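## Task

Move the blue bin, and no other bin, to the edge of the bench closest to the arms, then set the hook lying flat on the bench next to that bin with its handle sticking out past that same edge. All other objects must finish resting on the same support they rest on now. Anything that stays in place only because a robot is holding it does not count. At the end, open the grippers and pull the arms away.

## Robot and tools

ROBOTS AND CAMERAS
Three identical i2rt Big YAM arms: arm1, arm2, arm3. Each has six revolute joints, a two-finger gripper and a wrist camera (arm1_cam_wrist, arm2_cam_wrist, arm3_cam_wrist). With joints 1 and 6 at 0 and the hand level and pointing forward, the wrist camera rides on top of the hand and views the fingertips. Two fixed cameras, room_a and room_b, watch from the room. Reach is roughly 1.0 m from the joint 1 axis. Joints move at different speeds, so the hand may sweep a wide arc between postures. Arms act independently; one being blocked does not pause the others.

FRAME
One scene frame is shared by all: origin on the floor, +z up. The "hand" is the midpoint between fingertips; its z axis runs along the fingers and its y axis is the direction the fingers open and close. Hand poses depend on each robot's foot pose, which is never printed.

execute_actions
Argument "actions": a list holding exactly one action or nothing. An empty list just reports state and images. An action is an object keyed by arm name ("arm1", "arm2", "arm3"); under each name goes "joints", an object of absolute targets by joint name (not offsets). Any subset of arms and joints may appear; all named motions begin together and may finish at different times. Joints and ranges (tolerance for counting as reached in brackets):
- joint1_rad, -2.879 to 2.879 (0.045): rotates the arm around its foot; positive is counter-clockwise seen from above; 0 extends along the foot's facing.
- joint2_rad, 0 to 3.141 (0.14): shoulder; 0 has the upper arm roughly level pointing back, increasing raises it then brings it forward.
- joint3_rad, 0 to 3.019 (0.09): elbow; 0 is fully folded, increasing opens it.
- joint4_rad, -1.692 to 1.57 (0.055): hand pitch; positive tips fingers up.
- joint5_rad, -1.57 to 1.57 (0.03): sideways hand swing; positive is toward the arm's right.
- joint6_rad, -2.094 to 2.094 (0.035): hand roll; positive is clockwise viewed from behind the hand.
- gripper_m, 0 to 0.093 m (0.003): fingertip gap; grip force tops out near 50 to 62 N per pad, lower on some grippers.
One action runs at most 15 s. An unknown key or out-of-range number rejects the whole call and nothing moves. Joints or arms left out may still be driving toward an earlier target, and joint_status will not show it.
Argument "cameras": list of camera names (arm1_cam_wrist, arm2_cam_wrist, arm3_cam_wrist, room_a, room_b, or "all"); omitted, null or ["all"] gives every camera, [] gives none; an unknown name rejects the call. Images are taken when the call ends; the "pictures" line lists their order.

RESULT LINES
joint_status tells how each motion in the last accepted action ended. "off_target": stopped short and may still push. "contact_stop" or "time_out": the old target is dropped and the joint holds where it stopped, except that after time_out a joint may keep a target no further than 0.375, 0.375, 0.113, 0.225, 0.075, 0.3 rad (joints 1 to 6) from its position and keep pushing; it then moves on its own if the path frees. Sending a joint its reported position relieves pushing. "joint command not followed" (often with a "cause:" line) means a self- and inter-arm collision check blocked that arm's joint targets; its gripper target still runs, and named joints read "not_followed". Such targets may be retried on later actions until new valid targets arrive. on_its_own lists what the call did not command; "held at" is the held target, not the actual position. A loaded joint holding up weight sags. Tiny target changes may produce no motion. If a result reports a stop, later motion and finish calls in that same reply are skipped.

wait
"seconds", 0 to 10. Commands nothing; returns the same as an empty execute_actions.

zoom_image
"camera" (one of the five names) and "region" [x0, y0, x1, y1] in pixels of that camera's latest full image, origin at top-left, up to 504 by 504 pixels. Gives a closer, sharper view.

finished_scene
"scene": the number of the scene being ended. Irreversible; the goal must already hold with the robot released. The result tells whether it succeeded and gives the next task.

CAUTIONS
- Never knock or place objects off the work area or onto the floor; that ends the scene.
- Arms keep pushing after contact, and hard; a firm press between two arms ends the run, and hard hits are harmful. The collision check can be late and ignores fingers, gripper housings and wrist cameras. No state line reports arm-to-arm contact; objects touching arms do not count.
- Avoid drops, slips, slams and strong pushes.
- Holding loads heats motors, even while idle. At 85 °C a MOTOR HOT warning appears; at 100 °C the arm and its gripper go limp until cooled (OVER-TEMPERATURE FAULT), and unmet keys read "limit_stop_at_motor_heat"; resend those targets afterward.
- Loose objects may occasionally be nudged by outside disturbances.
- Faulted arms stay where they ended up.

Each tool is called after "Call:" as name(argument=value, ...) on one line, values as JSON.

## Session

Call:
execute_actions(actions=[])

Scene clock: 0.00 s.
arm1.joint_positions: joint1_rad=-0.560 joint2_rad=+0.585 joint3_rad=+1.356 joint4_rad=-1.545 joint5_rad=+0.041 joint6_rad=-0.377 gripper_m=+0.095
arm1.joint_status: not commanded
arm1.hand: x=-0.8336 y=+0.1522 z=+1.3002 quat_wxyz=(-0.377, +0.600, -0.696, -0.117) (m; scene frame)
arm2.joint_positions: joint1_rad=+0.656 joint2_rad=+0.584 joint3_rad=+1.420 joint4_rad=-1.459 joint5_rad=-0.138 joint6_rad=-0.173 gripper_m=+0.095
arm2.joint_status: not commanded
arm2.hand: x=-0.1256 y=+0.1504 z=+1.2655 quat_wxyz=(-0.192, +0.832, -0.318, -0.412) (m; scene frame)
arm3.joint_positions: joint1_rad=-0.064 joint2_rad=+0.392 joint3_rad=+1.709 joint4_rad=-1.612 joint5_rad=-0.102 joint6_rad=-0.023 gripper_m=+0.095
arm3.joint_status: not commanded
arm3.hand: x=+0.9092 y=+0.0428 z=+1.4235 quat_wxyz=(-0.435, +0.547, -0.588, -0.407) (m; scene frame)
pictures: arm1_cam_wrist, arm2_cam_wrist, arm3_cam_wrist, room_a, room_b
Images, in order (width x height): arm1_cam_wrist 616x616, arm2_cam_wrist 616x616, arm3_cam_wrist 616x616, room_a 896x504, room_b 896x504.

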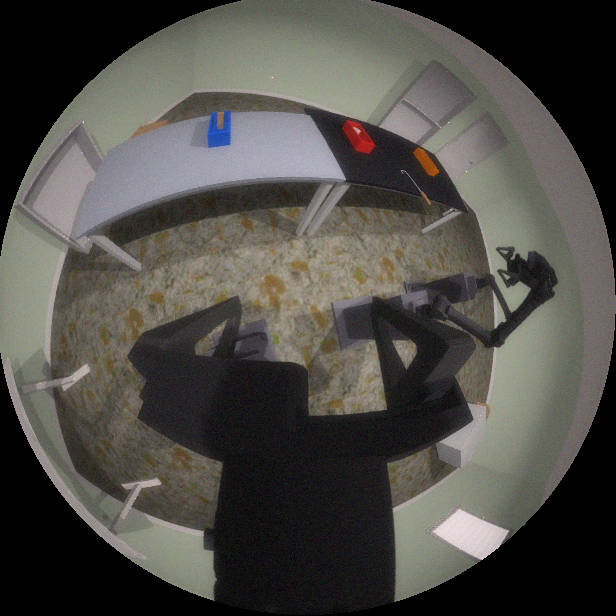

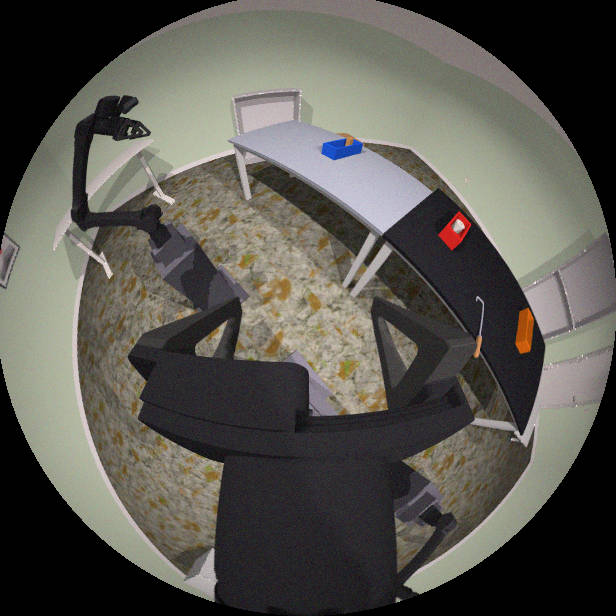

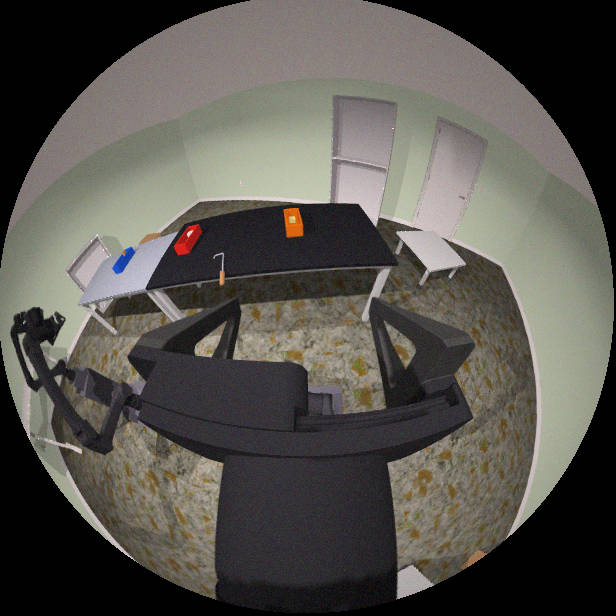

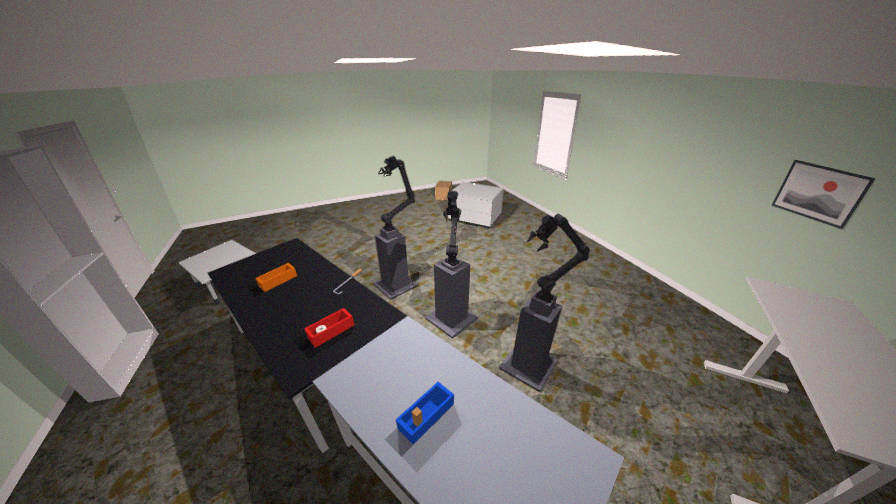

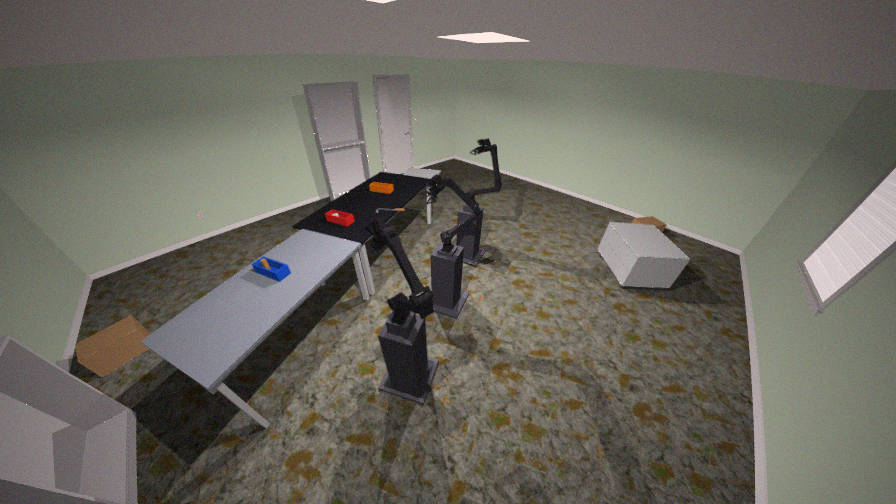

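Call:
execute_actions(actions=[{"arm2":{"joints":{"joint1_rad":-0.4,"joint2_rad":1.57,"joint3_rad":1.57,"joint4_rad":-0.6,"joint5_rad":0,"joint6_rad":0}},"arm1":{"joints":{"joint1_rad":0,"joint2_rad":1.57,"joint3_rad":1.57,"joint4_rad":0,"joint5_rad":0,"joint6_rad":0}},"arm3":{"joints":{"joint1_rad":-0.5,"joint2_rad":1.0,"joint3_rad":1.0,"joint4_rad":0,"joint5_rad":0,"joint6_rad":0}}}])

Call:
zoom_image(camera="room_a", region=[240,230,500,460])

Scene clock: 5.60 s.
arm1.joint_positions: joint1_rad=+0.001 joint2_rad=+1.598 joint3_rad=+1.553 joint4_rad=-0.030 joint5_rad=+0.001 joint6_rad=-0.016 gripper_m=+0.095
arm1.joint_status: all done
arm1.hand: x=-0.9733 y=+0.7128 z=+1.2886 quat_wxyz=(-0.476, +0.534, -0.495, -0.493) (m; scene frame)
arm2.joint_positions: joint1_rad=-0.410 joint2_rad=+1.592 joint3_rad=+1.554 joint4_rad=-0.625 joint5_rad=+0.001 joint6_rad=-0.013 gripper_m=+0.095
arm2.joint_status: all done
arm2.hand: x=+0.3100 y=+0.5991 z=+1.0683 quat_wxyz=(-0.375, +0.478, -0.763, -0.222) (m; scene frame)
arm3.joint_positions: joint1_rad=-0.494 joint2_rad=+1.009 joint3_rad=+0.991 joint4_rad=-0.017 joint5_rad=-0.002 joint6_rad=-0.013 gripper_m=+0.095
arm3.joint_status: all done
arm3.hand: x=+1.2091 y=+0.4275 z=+1.2596 quat_wxyz=(-0.618, +0.340, -0.633, -0.318) (m; scene frame)
pictures: arm1_cam_wrist, arm2_cam_wrist, arm3_cam_wrist, room_a, room_b
Images, in order (width x height): arm1_cam_wrist 616x616, arm2_cam_wrist 616x616, arm3_cam_wrist 616x616, room_a 896x504, room_b 896x504.

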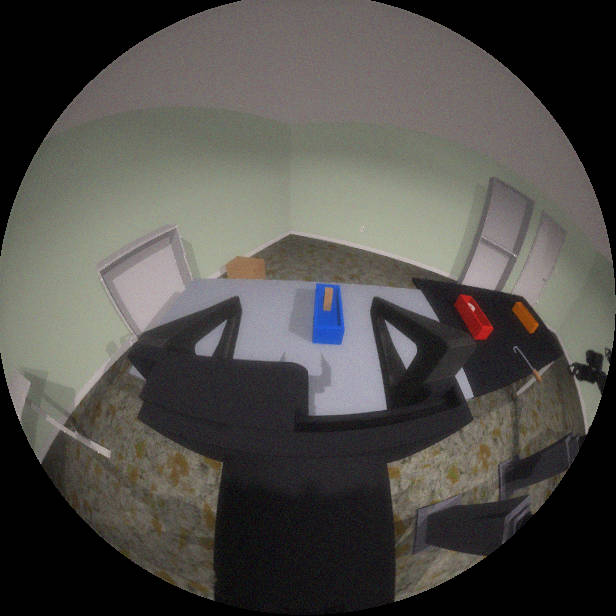

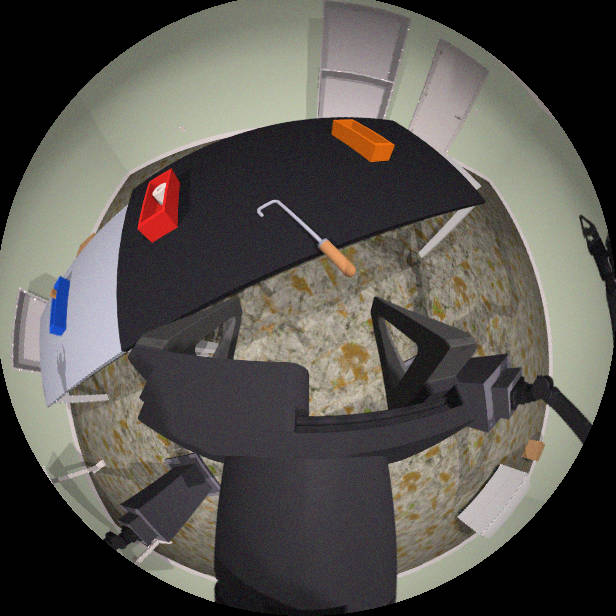

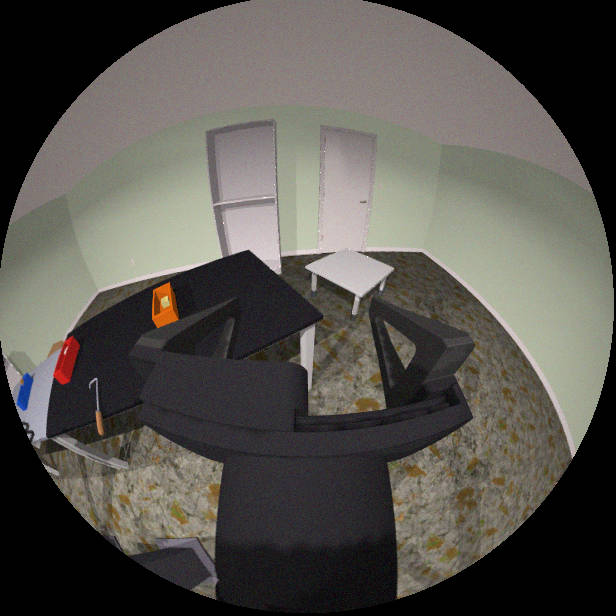

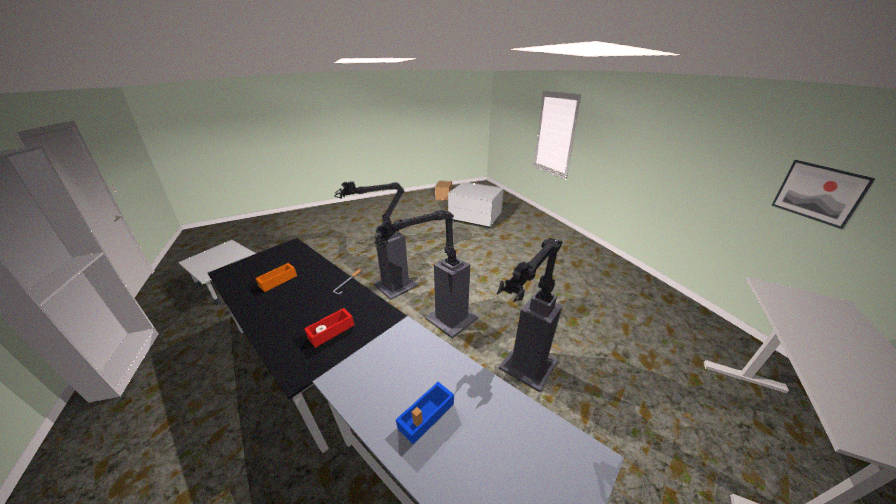

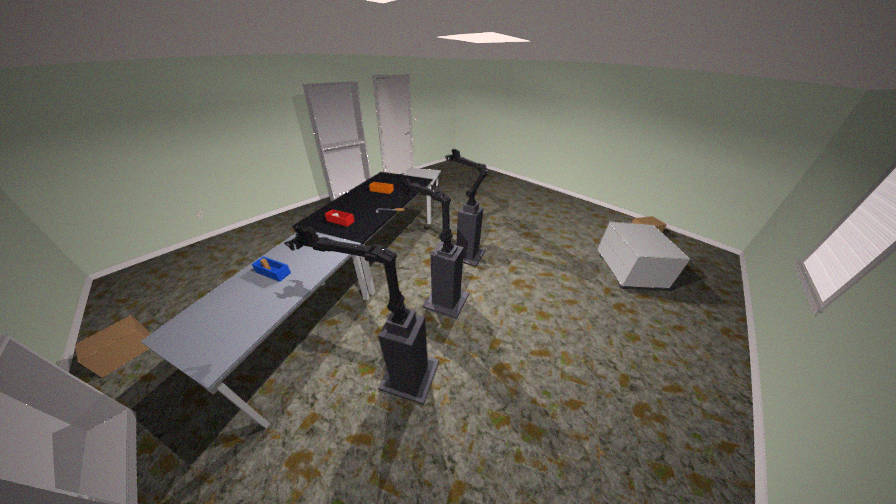

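Region (240, 230, 500, 460) of room_a's 896x504 image, scaled by 1.938, with more detail than that image has; it fills the top 446 rows of this view, and the rest is white.

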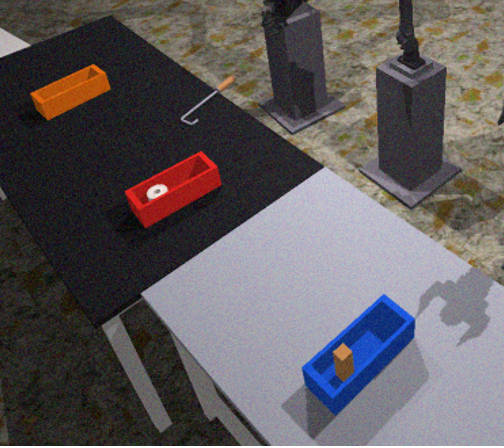

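Call:
execute_actions(actions=[{"arm2":{"joints":{"joint1_rad":-0.5,"joint2_rad":1.57,"joint3_rad":1.57,"joint4_rad":-1.3}},"arm1":{"joints":{"joint1_rad":-0.05,"joint2_rad":2.3,"joint3_rad":2.3,"joint4_rad":0}},"arm3":{"joints":{"joint3_rad":0.5,"joint4_rad":0.5}}}], cameras=["arm1_cam_wrist","arm2_cam_wrist","room_b"])

Scene clock: 13.03 s.
arm1.joint_positions: joint1_rad=-0.050 joint2_rad=+2.334 joint3_rad=+2.231 joint4_rad=-0.020 joint5_rad=+0.001 joint6_rad=-0.015 gripper_m=+0.095
arm1.joint_status: all done
arm1.hand: x=-0.9365 y=+0.9465 z=+1.1080 quat_wxyz=(-0.476, +0.532, -0.521, -0.468) (m; scene frame)
arm2.joint_positions: joint1_rad=-0.509 joint2_rad=+1.592 joint3_rad=+1.554 joint4_rad=-1.285 joint5_rad=+0.000 joint6_rad=-0.013 gripper_m=+0.095
arm2.joint_status: all done
arm2.hand: x=+0.2965 y=+0.4528 z=+0.9828 quat_wxyz=(-0.109, +0.484, -0.867, -0.053) (m; scene frame)
arm3.joint_positions: joint1_rad=-0.494 joint2_rad=+1.006 joint3_rad=+0.504 joint4_rad=+0.483 joint5_rad=-0.002 joint6_rad=-0.013 gripper_m=+0.095
arm3.joint_status: all done
arm3.hand: x=+1.1827 y=+0.3877 z=+1.0856 quat_wxyz=(-0.623, +0.338, -0.629, -0.321) (m; scene frame)
pictures: arm1_cam_wrist, arm2_cam_wrist, room_b
Images, in order (width x height): arm1_cam_wrist 616x616, arm2_cam_wrist 616x616, room_b 896x504.

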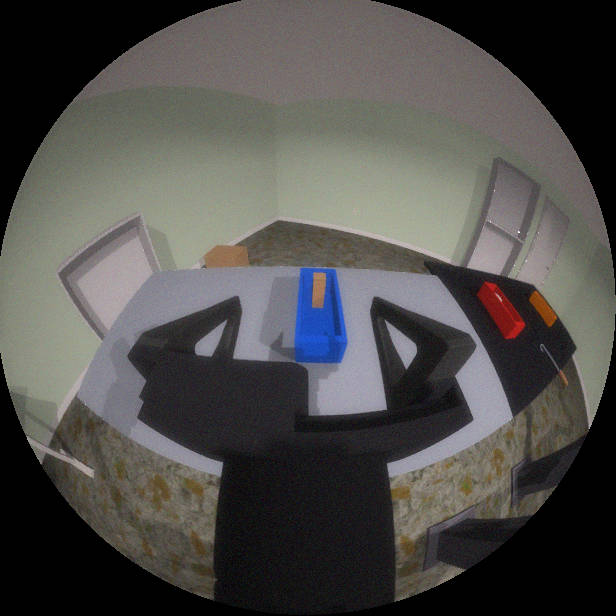

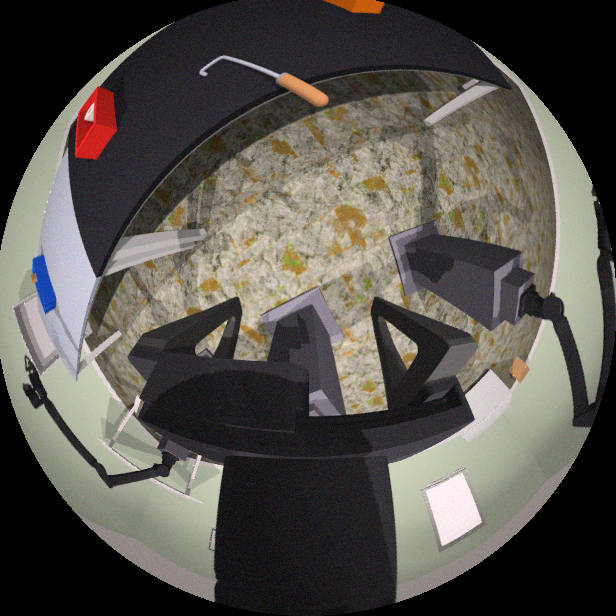

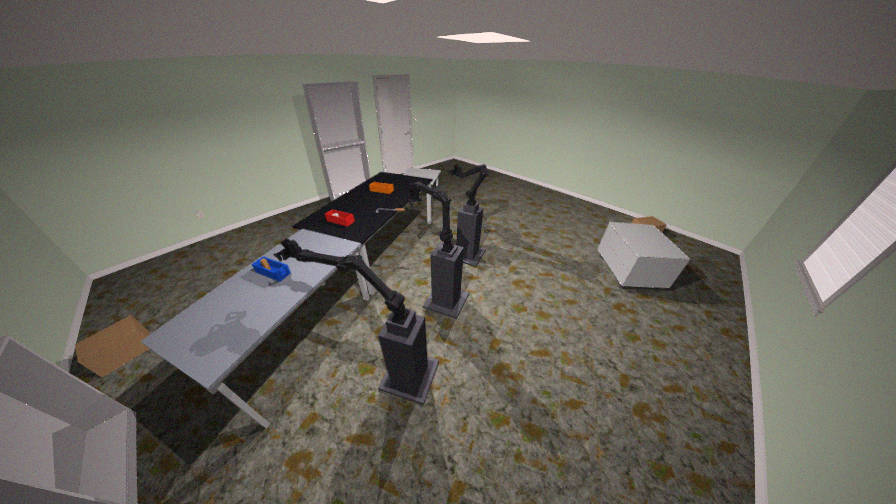

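Call:
execute_actions(actions=[{"arm2":{"joints":{"joint1_rad":-0.81,"joint2_rad":2.23,"joint3_rad":1.36,"joint4_rad":0.93,"joint5_rad":-0.88}},"arm1":{"joints":{"joint1_rad":0.2,"joint2_rad":1.2,"joint3_rad":1.0,"joint4_rad":0}},"arm3":{"joints":{"joint1_rad":-0.3,"joint2_rad":1.3,"joint3_rad":0.7,"joint4_rad":0.5,"joint5_rad":-1.4}}}], cameras=["arm3_cam_wrist","arm2_cam_wrist","room_a"])

Scene clock: 25.93 s.
arm1.joint_positions: joint1_rad=+0.190 joint2_rad=+1.202 joint3_rad=+0.991 joint4_rad=-0.013 joint5_rad=+0.001 joint6_rad=-0.013 gripper_m=+0.095
arm1.joint_status: all done
arm1.hand: x=-1.0686 y=+0.5340 z=+1.1875 quat_wxyz=(-0.393, +0.617, -0.473, -0.491) (m; scene frame)
arm2.joint_positions: joint1_rad=-0.814 joint2_rad=+2.256 joint3_rad=+1.342 joint4_rad=+0.905 joint5_rad=-0.878 joint6_rad=-0.010 gripper_m=+0.095
arm2.joint_status: all done
arm2.hand: x=+0.4825 y=+0.5672 z=+0.8043 quat_wxyz=(-0.497, +0.507, -0.500, -0.496) (m; scene frame)
arm3.joint_positions: joint1_rad=-0.301 joint2_rad=+1.293 joint3_rad=+0.653 joint4_rad=+0.486 joint5_rad=-1.396 joint6_rad=-0.011 gripper_m=+0.095
arm3.joint_status: all done
arm3.hand: x=+0.9254 y=+0.4387 z=+1.0556 quat_wxyz=(-0.154, +0.672, -0.254, -0.679) (m; scene frame)
pictures: arm2_cam_wrist, arm3_cam_wrist, room_a
Images, in order (width x height): arm2_cam_wrist 616x616, arm3_cam_wrist 616x616, room_a 896x504.

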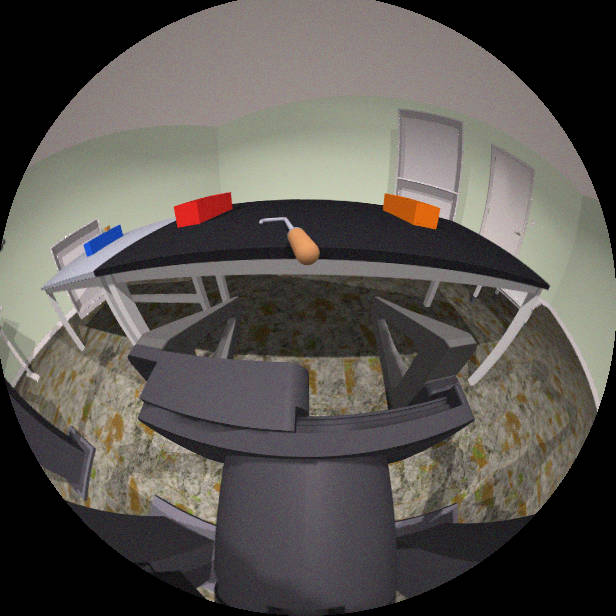

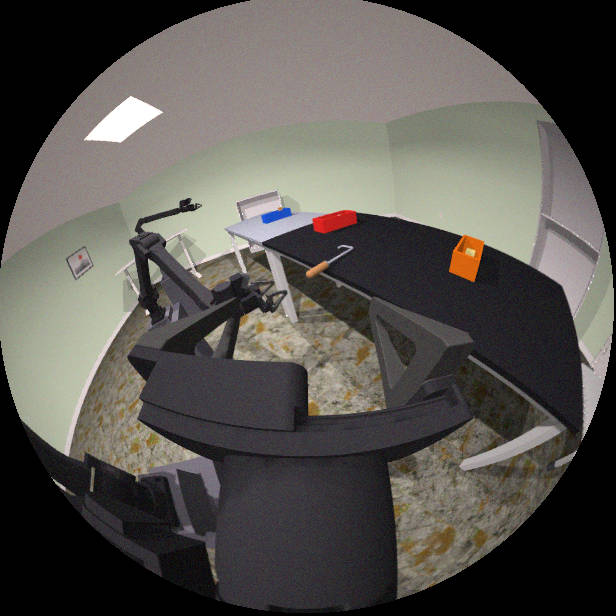

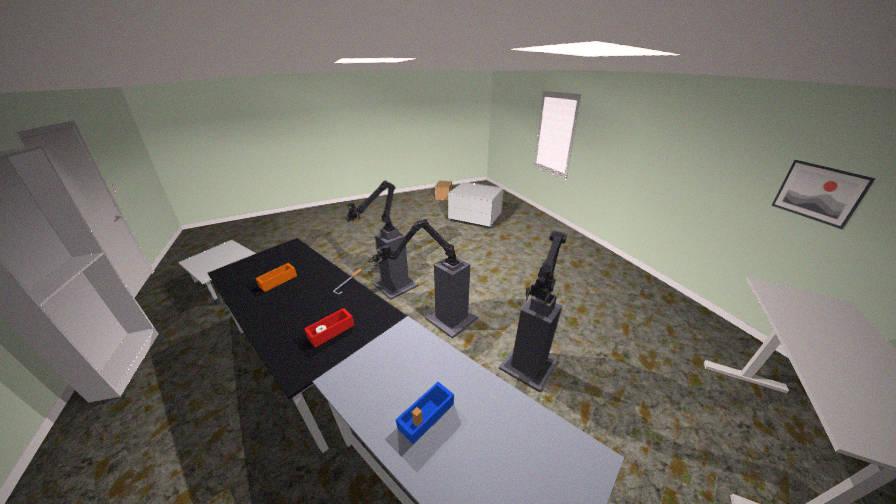

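Call:
execute_actions(actions=[{"arm2":{"joints":{"joint1_rad":-0.72,"joint2_rad":2.365,"joint3_rad":1.60,"joint4_rad":0.82,"joint5_rad":-0.89}}}], cameras=["arm3_cam_wrist","arm2_cam_wrist"])

Scene clock: 30.20 s.
arm1.joint_positions: joint1_rad=+0.190 joint2_rad=+1.202 joint3_rad=+0.991 joint4_rad=-0.013 joint5_rad=+0.001 joint6_rad=-0.013 gripper_m=+0.095
arm1.joint_status: not commanded
arm1.hand: x=-1.0686 y=+0.5340 z=+1.1875 quat_wxyz=(-0.393, +0.617, -0.473, -0.491) (m; scene frame)
arm2.joint_positions: joint1_rad=-0.710 joint2_rad=+2.360 joint3_rad=+1.546 joint4_rad=+0.834 joint5_rad=-0.889 joint6_rad=-0.010 gripper_m=+0.095
arm2.joint_status: all done
arm2.hand: x=+0.4557 y=+0.6518 z=+0.8021 quat_wxyz=(-0.477, +0.536, -0.460, -0.523) (m; scene frame)
arm3.joint_positions: joint1_rad=-0.301 joint2_rad=+1.293 joint3_rad=+0.653 joint4_rad=+0.486 joint5_rad=-1.396 joint6_rad=-0.011 gripper_m=+0.095
arm3.joint_status: not commanded
arm3.hand: x=+0.9254 y=+0.4387 z=+1.0556 quat_wxyz=(-0.154, +0.672, -0.254, -0.679) (m; scene frame)
pictures: arm2_cam_wrist, arm3_cam_wrist
Images, in order (width x height): arm2_cam_wrist 616x616, arm3_cam_wrist 616x616.

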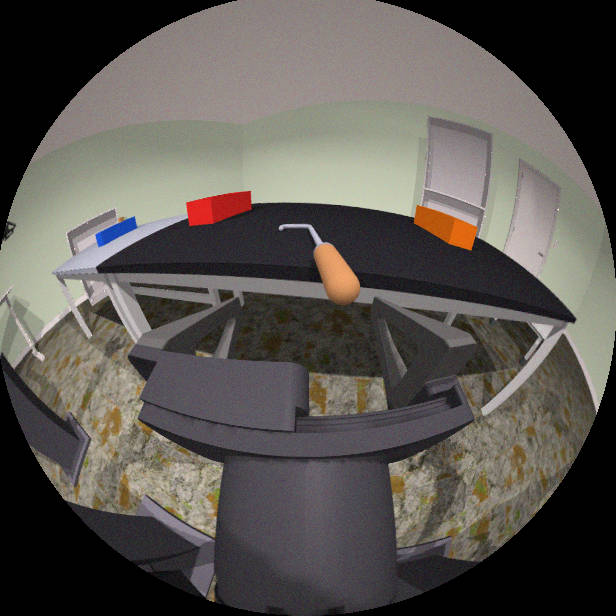

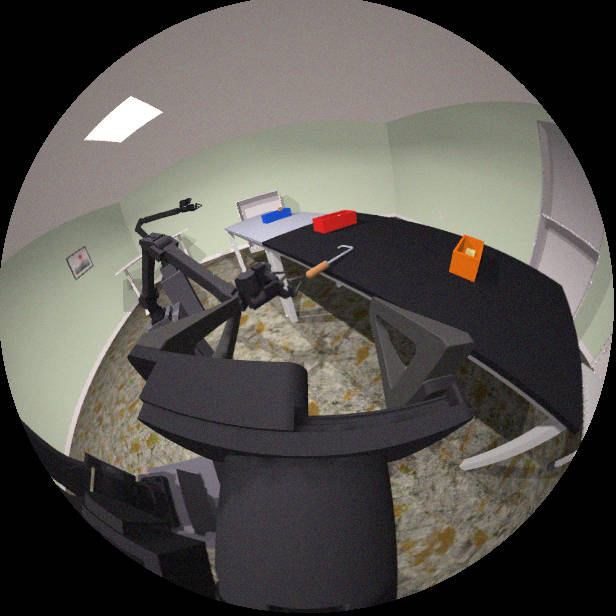

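Call:
execute_actions(actions=[{"arm2":{"joints":{"joint1_rad":-0.73,"joint2_rad":2.46,"joint3_rad":1.72,"joint4_rad":0.78,"joint5_rad":-0.94}}}], cameras=["arm2_cam_wrist"])

Call:
execute_actions(actions=[{"arm2":{"joints":{"joint1_rad":-0.655,"joint2_rad":2.555,"joint3_rad":1.94,"joint4_rad":0.66,"joint5_rad":-0.86}}}], cameras=["arm3_cam_wrist","arm2_cam_wrist"])

Scene clock: 34.40 s.
arm1.joint_positions: joint1_rad=+0.190 joint2_rad=+1.202 joint3_rad=+0.991 joint4_rad=-0.013 joint5_rad=+0.001 joint6_rad=-0.013 gripper_m=+0.095
arm1.joint_status: not commanded
arm1.hand: x=-1.0686 y=+0.5340 z=+1.1875 quat_wxyz=(-0.393, +0.617, -0.473, -0.491) (m; scene frame)
arm2.joint_positions: joint1_rad=-0.719 joint2_rad=+2.449 joint3_rad=+1.664 joint4_rad=+0.794 joint5_rad=-0.938 joint6_rad=-0.010 gripper_m=+0.095
arm2.joint_status: all done
arm2.hand: x=+0.4720 y=+0.6646 z=+0.7784 quat_wxyz=(-0.463, +0.545, -0.454, -0.532) (m; scene frame)
arm3.joint_positions: joint1_rad=-0.301 joint2_rad=+1.293 joint3_rad=+0.653 joint4_rad=+0.486 joint5_rad=-1.396 joint6_rad=-0.011 gripper_m=+0.095
arm3.joint_status: not commanded
arm3.hand: x=+0.9254 y=+0.4387 z=+1.0556 quat_wxyz=(-0.154, +0.672, -0.254, -0.679) (m; scene frame)
pictures: arm2_cam_wrist
Images, in order (width x height): arm2_cam_wrist 616x616.

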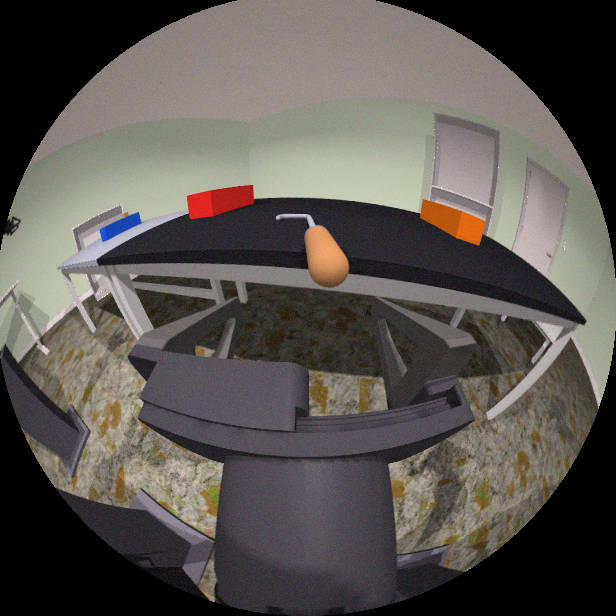

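Scene clock: 35.40 s.
arm1.joint_positions: joint1_rad=+0.190 joint2_rad=+1.202 joint3_rad=+0.991 joint4_rad=-0.013 joint5_rad=+0.001 joint6_rad=-0.013 gripper_m=+0.095
arm1.joint_status: not commanded
arm1.hand: x=-1.0686 y=+0.5340 z=+1.1875 quat_wxyz=(-0.393, +0.617, -0.473, -0.491) (m; scene frame)
arm2.joint_positions: joint1_rad=-0.649 joint2_rad=+2.553 joint3_rad=+1.884 joint4_rad=+0.674 joint5_rad=-0.861 joint6_rad=-0.010 gripper_m=+0.095
arm2.joint_status: all done
arm2.hand: x=+0.4673 y=+0.7342 z=+0.7746 quat_wxyz=(-0.463, +0.543, -0.457, -0.531) (m; scene frame)
arm3.joint_positions: joint1_rad=-0.301 joint2_rad=+1.293 joint3_rad=+0.653 joint4_rad=+0.486 joint5_rad=-1.396 joint6_rad=-0.011 gripper_m=+0.095
arm3.joint_status: not commanded
arm3.hand: x=+0.9254 y=+0.4387 z=+1.0556 quat_wxyz=(-0.154, +0.672, -0.254, -0.679) (m; scene frame)
pictures: arm2_cam_wrist, arm3_cam_wrist
Images, in order (width x height): arm2_cam_wrist 616x616, arm3_cam_wrist 616x616.

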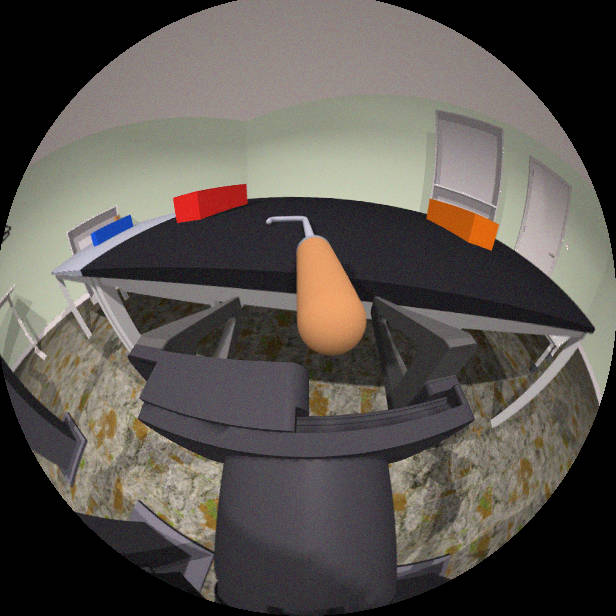

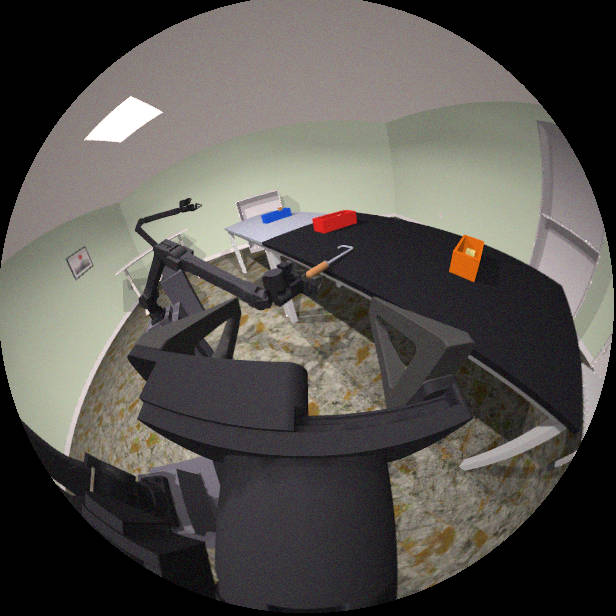

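Call:
execute_actions(actions=[{"arm2":{"joints":{"joint3_rad":1.975,"joint4_rad":0.63,"joint5_rad":-0.87}}}], cameras=[])

Call:
execute_actions(actions=[{"arm2":{"joints":{"gripper_m":0}}}], cameras=["arm2_cam_wrist"])

Call:
execute_actions(actions=[{"arm2":{"joints":{"joint2_rad":2.2,"joint3_rad":1.75,"joint4_rad":0.55}}}], cameras=["arm3_cam_wrist","arm2_cam_wrist"])

Scene clock: 40.23 s.
arm1.joint_positions: joint1_rad=+0.190 joint2_rad=+1.202 joint3_rad=+0.991 joint4_rad=-0.013 joint5_rad=+0.001 joint6_rad=-0.013 gripper_m=+0.095
arm1.joint_status: not commanded
arm1.hand: x=-1.0686 y=+0.5340 z=+1.1875 quat_wxyz=(-0.393, +0.617, -0.473, -0.491) (m; scene frame)
arm2.joint_positions: joint1_rad=-0.649 joint2_rad=+2.553 joint3_rad=+1.916 joint4_rad=+0.647 joint5_rad=-0.868 joint6_rad=-0.010 gripper_m=+0.095
arm2.joint_status: all done
arm2.hand: x=+0.4710 y=+0.7398 z=+0.7852 quat_wxyz=(-0.463, +0.545, -0.453, -0.533) (m; scene frame)
arm3.joint_positions: joint1_rad=-0.301 joint2_rad=+1.293 joint3_rad=+0.653 joint4_rad=+0.486 joint5_rad=-1.396 joint6_rad=-0.011 gripper_m=+0.095
arm3.joint_status: not commanded
arm3.hand: x=+0.9254 y=+0.4387 z=+1.0556 quat_wxyz=(-0.154, +0.672, -0.254, -0.679) (m; scene frame)
pictures: none
No camera images: the call's "cameras" was empty. Leave "cameras" out to get every camera's image.

Scene clock: 40.97 s.
arm1.joint_positions: joint1_rad=+0.190 joint2_rad=+1.202 joint3_rad=+0.991 joint4_rad=-0.013 joint5_rad=+0.001 joint6_rad=-0.013 gripper_m=+0.095
arm1.joint_status: not commanded
arm1.hand: x=-1.0686 y=+0.5340 z=+1.1875 quat_wxyz=(-0.393, +0.617, -0.473, -0.491) (m; scene frame)
arm2.joint_positions: joint1_rad=-0.649 joint2_rad=+2.553 joint3_rad=+1.916 joint4_rad=+0.646 joint5_rad=-0.869 joint6_rad=-0.010 gripper_m=+0.031
arm2.joint_status: gripper_m off_target (ended at +0.031, target +0.000)
arm2.hand: x=+0.4707 y=+0.7397 z=+0.7850 quat_wxyz=(-0.462, +0.545, -0.453, -0.533) (m; scene frame)
arm3.joint_positions: joint1_rad=-0.301 joint2_rad=+1.293 joint3_rad=+0.653 joint4_rad=+0.486 joint5_rad=-1.396 joint6_rad=-0.011 gripper_m=+0.095
arm3.joint_status: not commanded
arm3.hand: x=+0.9254 y=+0.4387 z=+1.0556 quat_wxyz=(-0.154, +0.672, -0.254, -0.679) (m; scene frame)
pictures: arm2_cam_wrist
Images, in order (width x height): arm2_cam_wrist 616x616.

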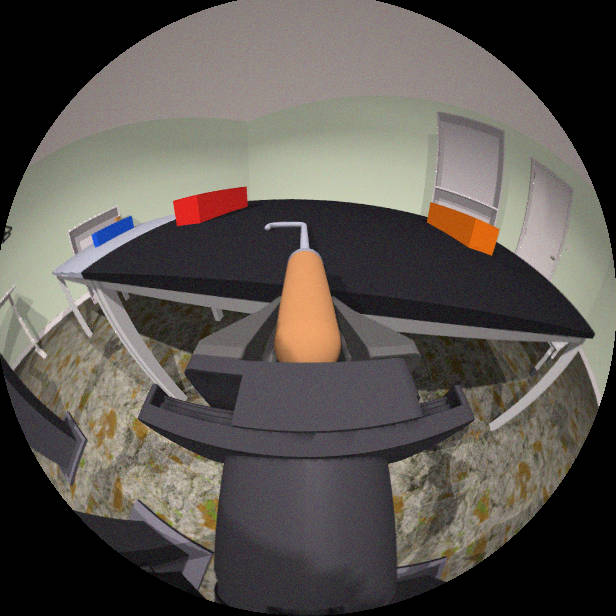

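Scene clock: 42.43 s.
arm1.joint_positions: joint1_rad=+0.190 joint2_rad=+1.202 joint3_rad=+0.991 joint4_rad=-0.013 joint5_rad=+0.001 joint6_rad=-0.013 gripper_m=+0.095
arm1.joint_status: not commanded
arm1.hand: x=-1.0686 y=+0.5340 z=+1.1875 quat_wxyz=(-0.393, +0.617, -0.473, -0.491) (m; scene frame)
arm2.joint_positions: joint1_rad=-0.649 joint2_rad=+2.230 joint3_rad=+1.731 joint4_rad=+0.541 joint5_rad=-0.869 joint6_rad=-0.010 gripper_m=+0.031
arm2.joint_status: all done
arm2.hand: x=+0.4449 y=+0.7115 z=+0.9395 quat_wxyz=(-0.474, +0.545, -0.441, -0.533) (m; scene frame)
arm3.joint_positions: joint1_rad=-0.301 joint2_rad=+1.293 joint3_rad=+0.653 joint4_rad=+0.486 joint5_rad=-1.396 joint6_rad=-0.011 gripper_m=+0.095
arm3.joint_status: not commanded
arm3.hand: x=+0.9254 y=+0.4387 z=+1.0556 quat_wxyz=(-0.154, +0.672, -0.254, -0.679) (m; scene frame)
pictures: arm2_cam_wrist, arm3_cam_wrist
Images, in order (width x height): arm2_cam_wrist 616x616, arm3_cam_wrist 616x616.

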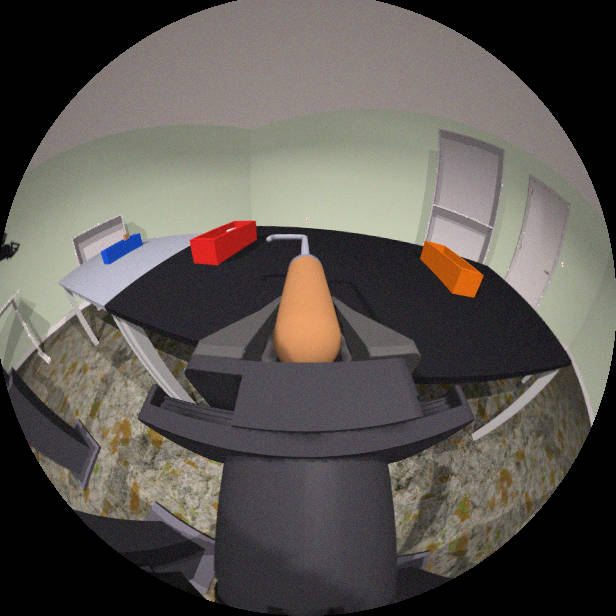

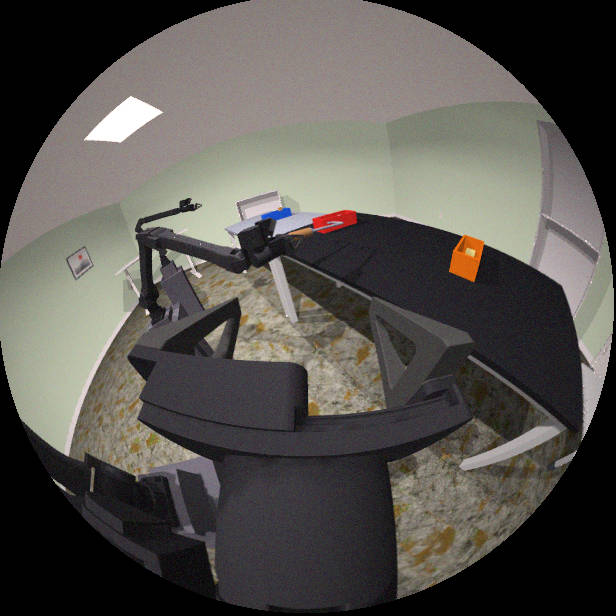

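Call:
execute_actions(actions=[{"arm2":{"joints":{"joint1_rad":0.05,"joint2_rad":1.9,"joint3_rad":1.45,"joint4_rad":0.58,"joint5_rad":-0.1}}}], cameras=[])

Call:
execute_actions(actions=[{"arm2":{"joints":{"joint1_rad":0.77,"joint2_rad":2.4,"joint3_rad":1.92,"joint4_rad":0.56,"joint5_rad":0.71}},"arm1":{"joints":{"joint5_rad":1.2}}}], cameras=["arm1_cam_wrist","arm2_cam_wrist","room_a"])

Scene clock: 47.87 s.
arm1.joint_positions: joint1_rad=+0.190 joint2_rad=+1.202 joint3_rad=+0.991 joint4_rad=-0.013 joint5_rad=+0.001 joint6_rad=-0.013 gripper_m=+0.095
arm1.joint_status: not commanded
arm1.hand: x=-1.0686 y=+0.5340 z=+1.1875 quat_wxyz=(-0.393, +0.617, -0.473, -0.491) (m; scene frame)
arm2.joint_positions: joint1_rad=+0.042 joint2_rad=+1.944 joint3_rad=+1.431 joint4_rad=+0.541 joint5_rad=-0.099 joint6_rad=-0.010 gripper_m=+0.031
arm2.joint_status: all done
arm2.hand: x=+0.0027 y=+0.7990 z=+1.0007 quat_wxyz=(-0.488, +0.520, -0.470, -0.521) (m; scene frame)
arm3.joint_positions: joint1_rad=-0.301 joint2_rad=+1.293 joint3_rad=+0.653 joint4_rad=+0.486 joint5_rad=-1.396 joint6_rad=-0.011 gripper_m=+0.095
arm3.joint_status: not commanded
arm3.hand: x=+0.9254 y=+0.4387 z=+1.0556 quat_wxyz=(-0.154, +0.672, -0.254, -0.679) (m; scene frame)
pictures: none
No camera images: the call's "cameras" was empty. Leave "cameras" out to get every camera's image.

Scene clock: 50.07 s.
arm1.joint_positions: joint1_rad=+0.191 joint2_rad=+1.202 joint3_rad=+0.991 joint4_rad=-0.013 joint5_rad=+1.198 joint6_rad=-0.013 gripper_m=+0.095
arm1.joint_status: all done
arm1.hand: x=-0.8880 y=+0.4690 z=+1.2115 quat_wxyz=(-0.669, +0.292, -0.670, -0.134) (m; scene frame)
arm2.joint_positions: joint1_rad=+0.761 joint2_rad=+2.449 joint3_rad=+1.847 joint4_rad=+0.541 joint5_rad=+0.712 joint6_rad=-0.002 gripper_m=+0.031
arm2.joint_status: all done
arm2.hand: x=-0.4728 y=+0.7363 z=+0.8123 quat_wxyz=(-0.499, +0.523, -0.504, -0.472) (m; scene frame)
arm3.joint_positions: joint1_rad=-0.301 joint2_rad=+1.293 joint3_rad=+0.653 joint4_rad=+0.486 joint5_rad=-1.396 joint6_rad=-0.011 gripper_m=+0.095
arm3.joint_status: not commanded
arm3.hand: x=+0.9254 y=+0.4387 z=+1.0556 quat_wxyz=(-0.154, +0.672, -0.254, -0.679) (m; scene frame)
pictures: arm1_cam_wrist, arm2_cam_wrist, room_a
Images, in order (width x height): arm1_cam_wrist 616x616, arm2_cam_wrist 616x616, room_a 896x504.

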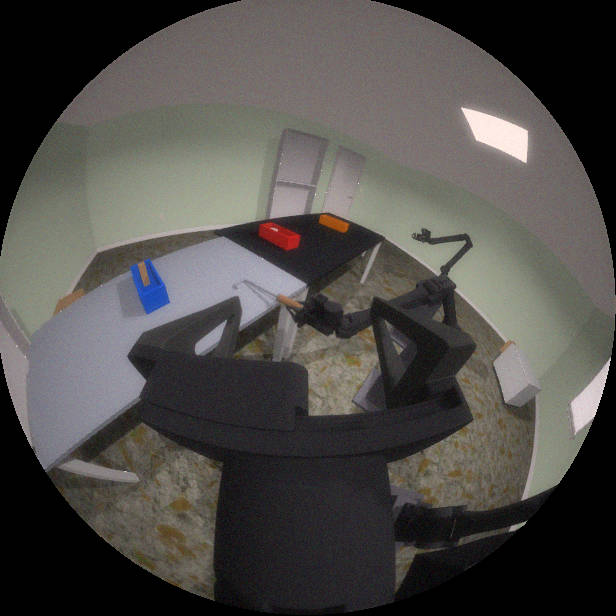

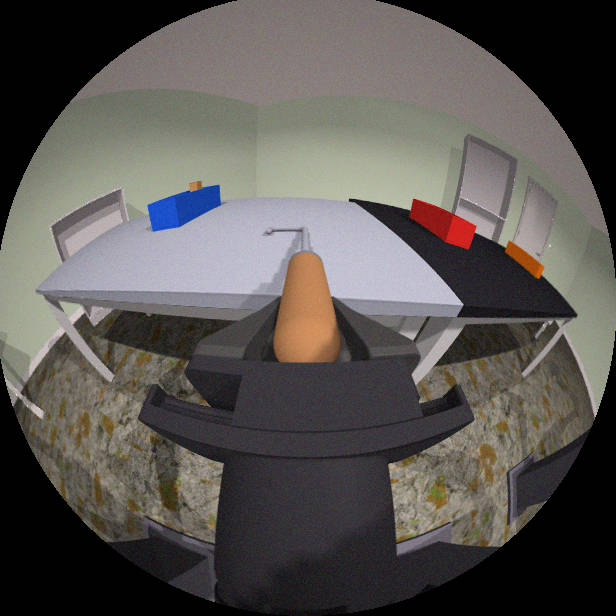

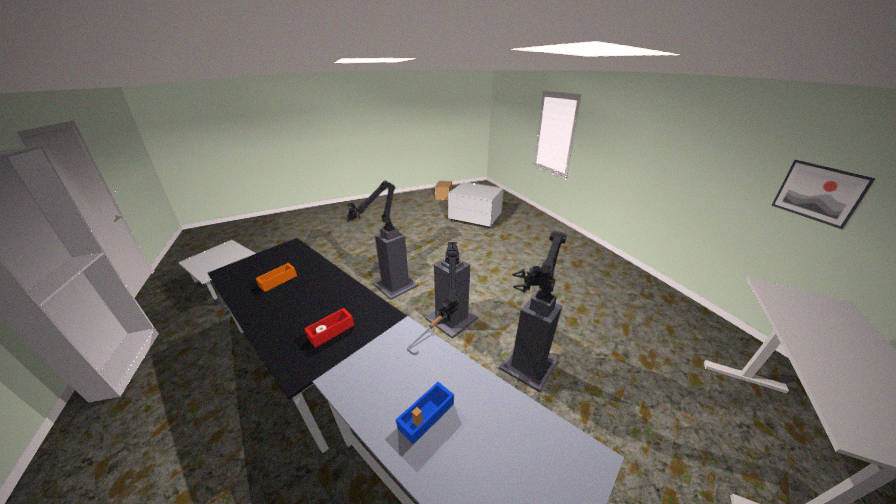

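Call:
execute_actions(actions=[{"arm2":{"joints":{"joint1_rad":0.74,"joint2_rad":2.55,"joint3_rad":1.98,"joint4_rad":0.66,"joint5_rad":0.69}}}], cameras=["arm2_cam_wrist"])

Scene clock: 52.83 s.
arm1.joint_positions: joint1_rad=+0.191 joint2_rad=+1.202 joint3_rad=+0.991 joint4_rad=-0.013 joint5_rad=+1.198 joint6_rad=-0.013 gripper_m=+0.095
arm1.joint_status: not commanded
arm1.hand: x=-0.8880 y=+0.4690 z=+1.2115 quat_wxyz=(-0.669, +0.292, -0.670, -0.134) (m; scene frame)
arm2.joint_positions: joint1_rad=+0.753 joint2_rad=+2.543 joint3_rad=+1.913 joint4_rad=+0.643 joint5_rad=+0.689 joint6_rad=-0.002 gripper_m=+0.031
arm2.joint_status: all done
arm2.hand: x=-0.4770 y=+0.7481 z=+0.7860 quat_wxyz=(-0.498, +0.501, -0.499, -0.502) (m; scene frame)
arm3.joint_positions: joint1_rad=-0.301 joint2_rad=+1.293 joint3_rad=+0.653 joint4_rad=+0.486 joint5_rad=-1.396 joint6_rad=-0.011 gripper_m=+0.095
arm3.joint_status: not commanded
arm3.hand: x=+0.9254 y=+0.4387 z=+1.0556 quat_wxyz=(-0.154, +0.672, -0.254, -0.679) (m; scene frame)
pictures: arm2_cam_wrist
Images, in order (width x height): arm2_cam_wrist 616x616.

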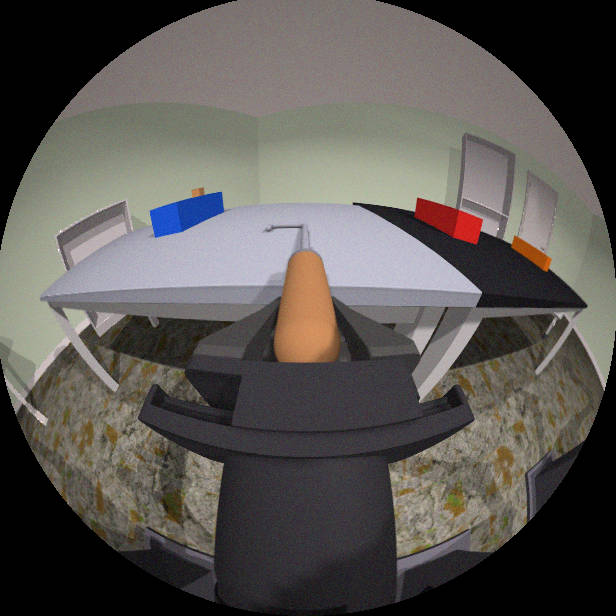

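Call:
execute_actions(actions=[{"arm2":{"joints":{"gripper_m":0.093}}}], cameras=[])

Call:
execute_actions(actions=[{"arm2":{"joints":{"joint1_rad":0.88,"joint2_rad":2.38,"joint3_rad":1.64,"joint4_rad":0.8,"joint5_rad":0.82}}}], cameras=[])

Call:
execute_actions(actions=[{"arm2":{"joints":{"joint2_rad":0.5,"joint3_rad":0.4,"joint4_rad":0,"joint5_rad":0.6,"joint1_rad":0.6}},"arm1":{"joints":{"joint1_rad":-0.5,"joint3_rad":0.6,"joint4_rad":0.9,"joint5_rad":-0.77}}}], cameras=[])

Call:
execute_actions(actions=[{"arm2":{"joints":{"joint1_rad":0,"joint5_rad":-0.6}},"arm1":{"joints":{"joint1_rad":-0.83,"joint2_rad":2.54,"joint3_rad":1.66,"joint4_rad":0.96}}}], cameras=["arm1_cam_wrist"])

Scene clock: 59.37 s.
arm1.joint_positions: joint1_rad=+0.191 joint2_rad=+1.202 joint3_rad=+0.991 joint4_rad=-0.013 joint5_rad=+1.198 joint6_rad=-0.013 gripper_m=+0.095
arm1.joint_status: not commanded
arm1.hand: x=-0.8880 y=+0.4690 z=+1.2115 quat_wxyz=(-0.669, +0.292, -0.670, -0.134) (m; scene frame)
arm2.joint_positions: joint1_rad=+0.753 joint2_rad=+2.543 joint3_rad=+1.915 joint4_rad=+0.643 joint5_rad=+0.689 joint6_rad=-0.002 gripper_m=+0.093
arm2.joint_status: all done
arm2.hand: x=-0.4772 y=+0.7485 z=+0.7870 quat_wxyz=(-0.499, +0.500, -0.499, -0.502) (m; scene frame)
arm3.joint_positions: joint1_rad=-0.301 joint2_rad=+1.293 joint3_rad=+0.653 joint4_rad=+0.486 joint5_rad=-1.396 joint6_rad=-0.011 gripper_m=+0.095
arm3.joint_status: not commanded
arm3.hand: x=+0.9254 y=+0.4387 z=+1.0556 quat_wxyz=(-0.154, +0.672, -0.254, -0.679) (m; scene frame)
pictures: none
No camera images: the call's "cameras" was empty. Leave "cameras" out to get every camera's image.

Scene clock: 60.67 s.
arm1.joint_positions: joint1_rad=+0.191 joint2_rad=+1.202 joint3_rad=+0.991 joint4_rad=-0.013 joint5_rad=+1.198 joint6_rad=-0.013 gripper_m=+0.095
arm1.joint_status: not commanded
arm1.hand: x=-0.8880 y=+0.4690 z=+1.2115 quat_wxyz=(-0.669, +0.292, -0.670, -0.134) (m; scene frame)
arm2.joint_positions: joint1_rad=+0.884 joint2_rad=+2.378 joint3_rad=+1.642 joint4_rad=+0.781 joint5_rad=+0.818 joint6_rad=-0.002 gripper_m=+0.093
arm2.joint_status: all done
arm2.hand: x=-0.5080 y=+0.6420 z=+0.8170 quat_wxyz=(-0.497, +0.490, -0.499, -0.513) (m; scene frame)
arm3.joint_positions: joint1_rad=-0.301 joint2_rad=+1.293 joint3_rad=+0.653 joint4_rad=+0.486 joint5_rad=-1.396 joint6_rad=-0.011 gripper_m=+0.095
arm3.joint_status: not commanded
arm3.hand: x=+0.9254 y=+0.4387 z=+1.0556 quat_wxyz=(-0.154, +0.672, -0.254, -0.679) (m; scene frame)
pictures: none
No camera images: the call's "cameras" was empty. Leave "cameras" out to get every camera's image.

Scene clock: 62.63 s.
arm1.joint_positions: joint1_rad=-0.494 joint2_rad=+1.202 joint3_rad=+0.601 joint4_rad=+0.872 joint5_rad=-0.768 joint6_rad=-0.012 gripper_m=+0.095
arm1.joint_status: all done
arm1.hand: x=-0.8471 y=+0.4507 z=+1.1589 quat_wxyz=(-0.510, +0.552, -0.305, -0.585) (m; scene frame)
arm2.joint_positions: joint1_rad=+0.602 joint2_rad=+0.500 joint3_rad=+0.408 joint4_rad=+0.015 joint5_rad=+0.601 joint6_rad=-0.002 gripper_m=+0.093
arm2.joint_status: all done
arm2.hand: x=-0.0748 y=+0.3204 z=+1.0471 quat_wxyz=(-0.507, +0.516, -0.520, -0.454) (m; scene frame)
arm3.joint_positions: joint1_rad=-0.301 joint2_rad=+1.293 joint3_rad=+0.653 joint4_rad=+0.486 joint5_rad=-1.396 joint6_rad=-0.011 gripper_m=+0.095
arm3.joint_status: not commanded
arm3.hand: x=+0.9254 y=+0.4387 z=+1.0556 quat_wxyz=(-0.154, +0.672, -0.254, -0.679) (m; scene frame)
pictures: none
No camera images: the call's "cameras" was empty. Leave "cameras" out to get every camera's image.

Scene clock: 64.57 s.
arm1.joint_positions: joint1_rad=-0.837 joint2_rad=+2.563 joint3_rad=+1.612 joint4_rad=+0.941 joint5_rad=-0.769 joint6_rad=-0.012 gripper_m=+0.095
arm1.joint_status: all done
arm1.hand: x=-0.4550 y=+0.6422 z=+0.7853 quat_wxyz=(-0.508, +0.497, -0.499, -0.496) (m; scene frame)
arm2.joint_positions: joint1_rad=+0.008 joint2_rad=+0.500 joint3_rad=+0.408 joint4_rad=+0.015 joint5_rad=-0.598 joint6_rad=-0.002 gripper_m=+0.093
arm2.joint_status: all done
arm2.hand: x=-0.0743 y=+0.3204 z=+1.0471 quat_wxyz=(-0.320, +0.632, -0.372, -0.600) (m; scene frame)
arm3.joint_positions: joint1_rad=-0.301 joint2_rad=+1.293 joint3_rad=+0.653 joint4_rad=+0.486 joint5_rad=-1.396 joint6_rad=-0.011 gripper_m=+0.095
arm3.joint_status: not commanded
arm3.hand: x=+0.9254 y=+0.4387 z=+1.0556 quat_wxyz=(-0.154, +0.672, -0.254, -0.679) (m; scene frame)
pictures: arm1_cam_wrist
Images, in order (width x height): arm1_cam_wrist 616x616.

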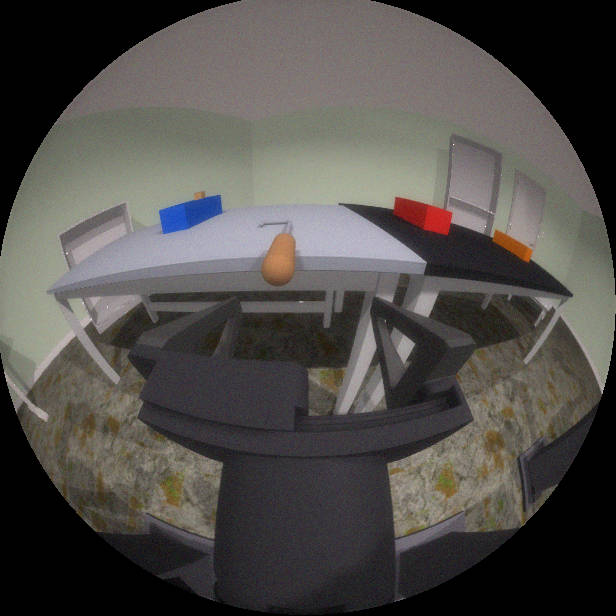

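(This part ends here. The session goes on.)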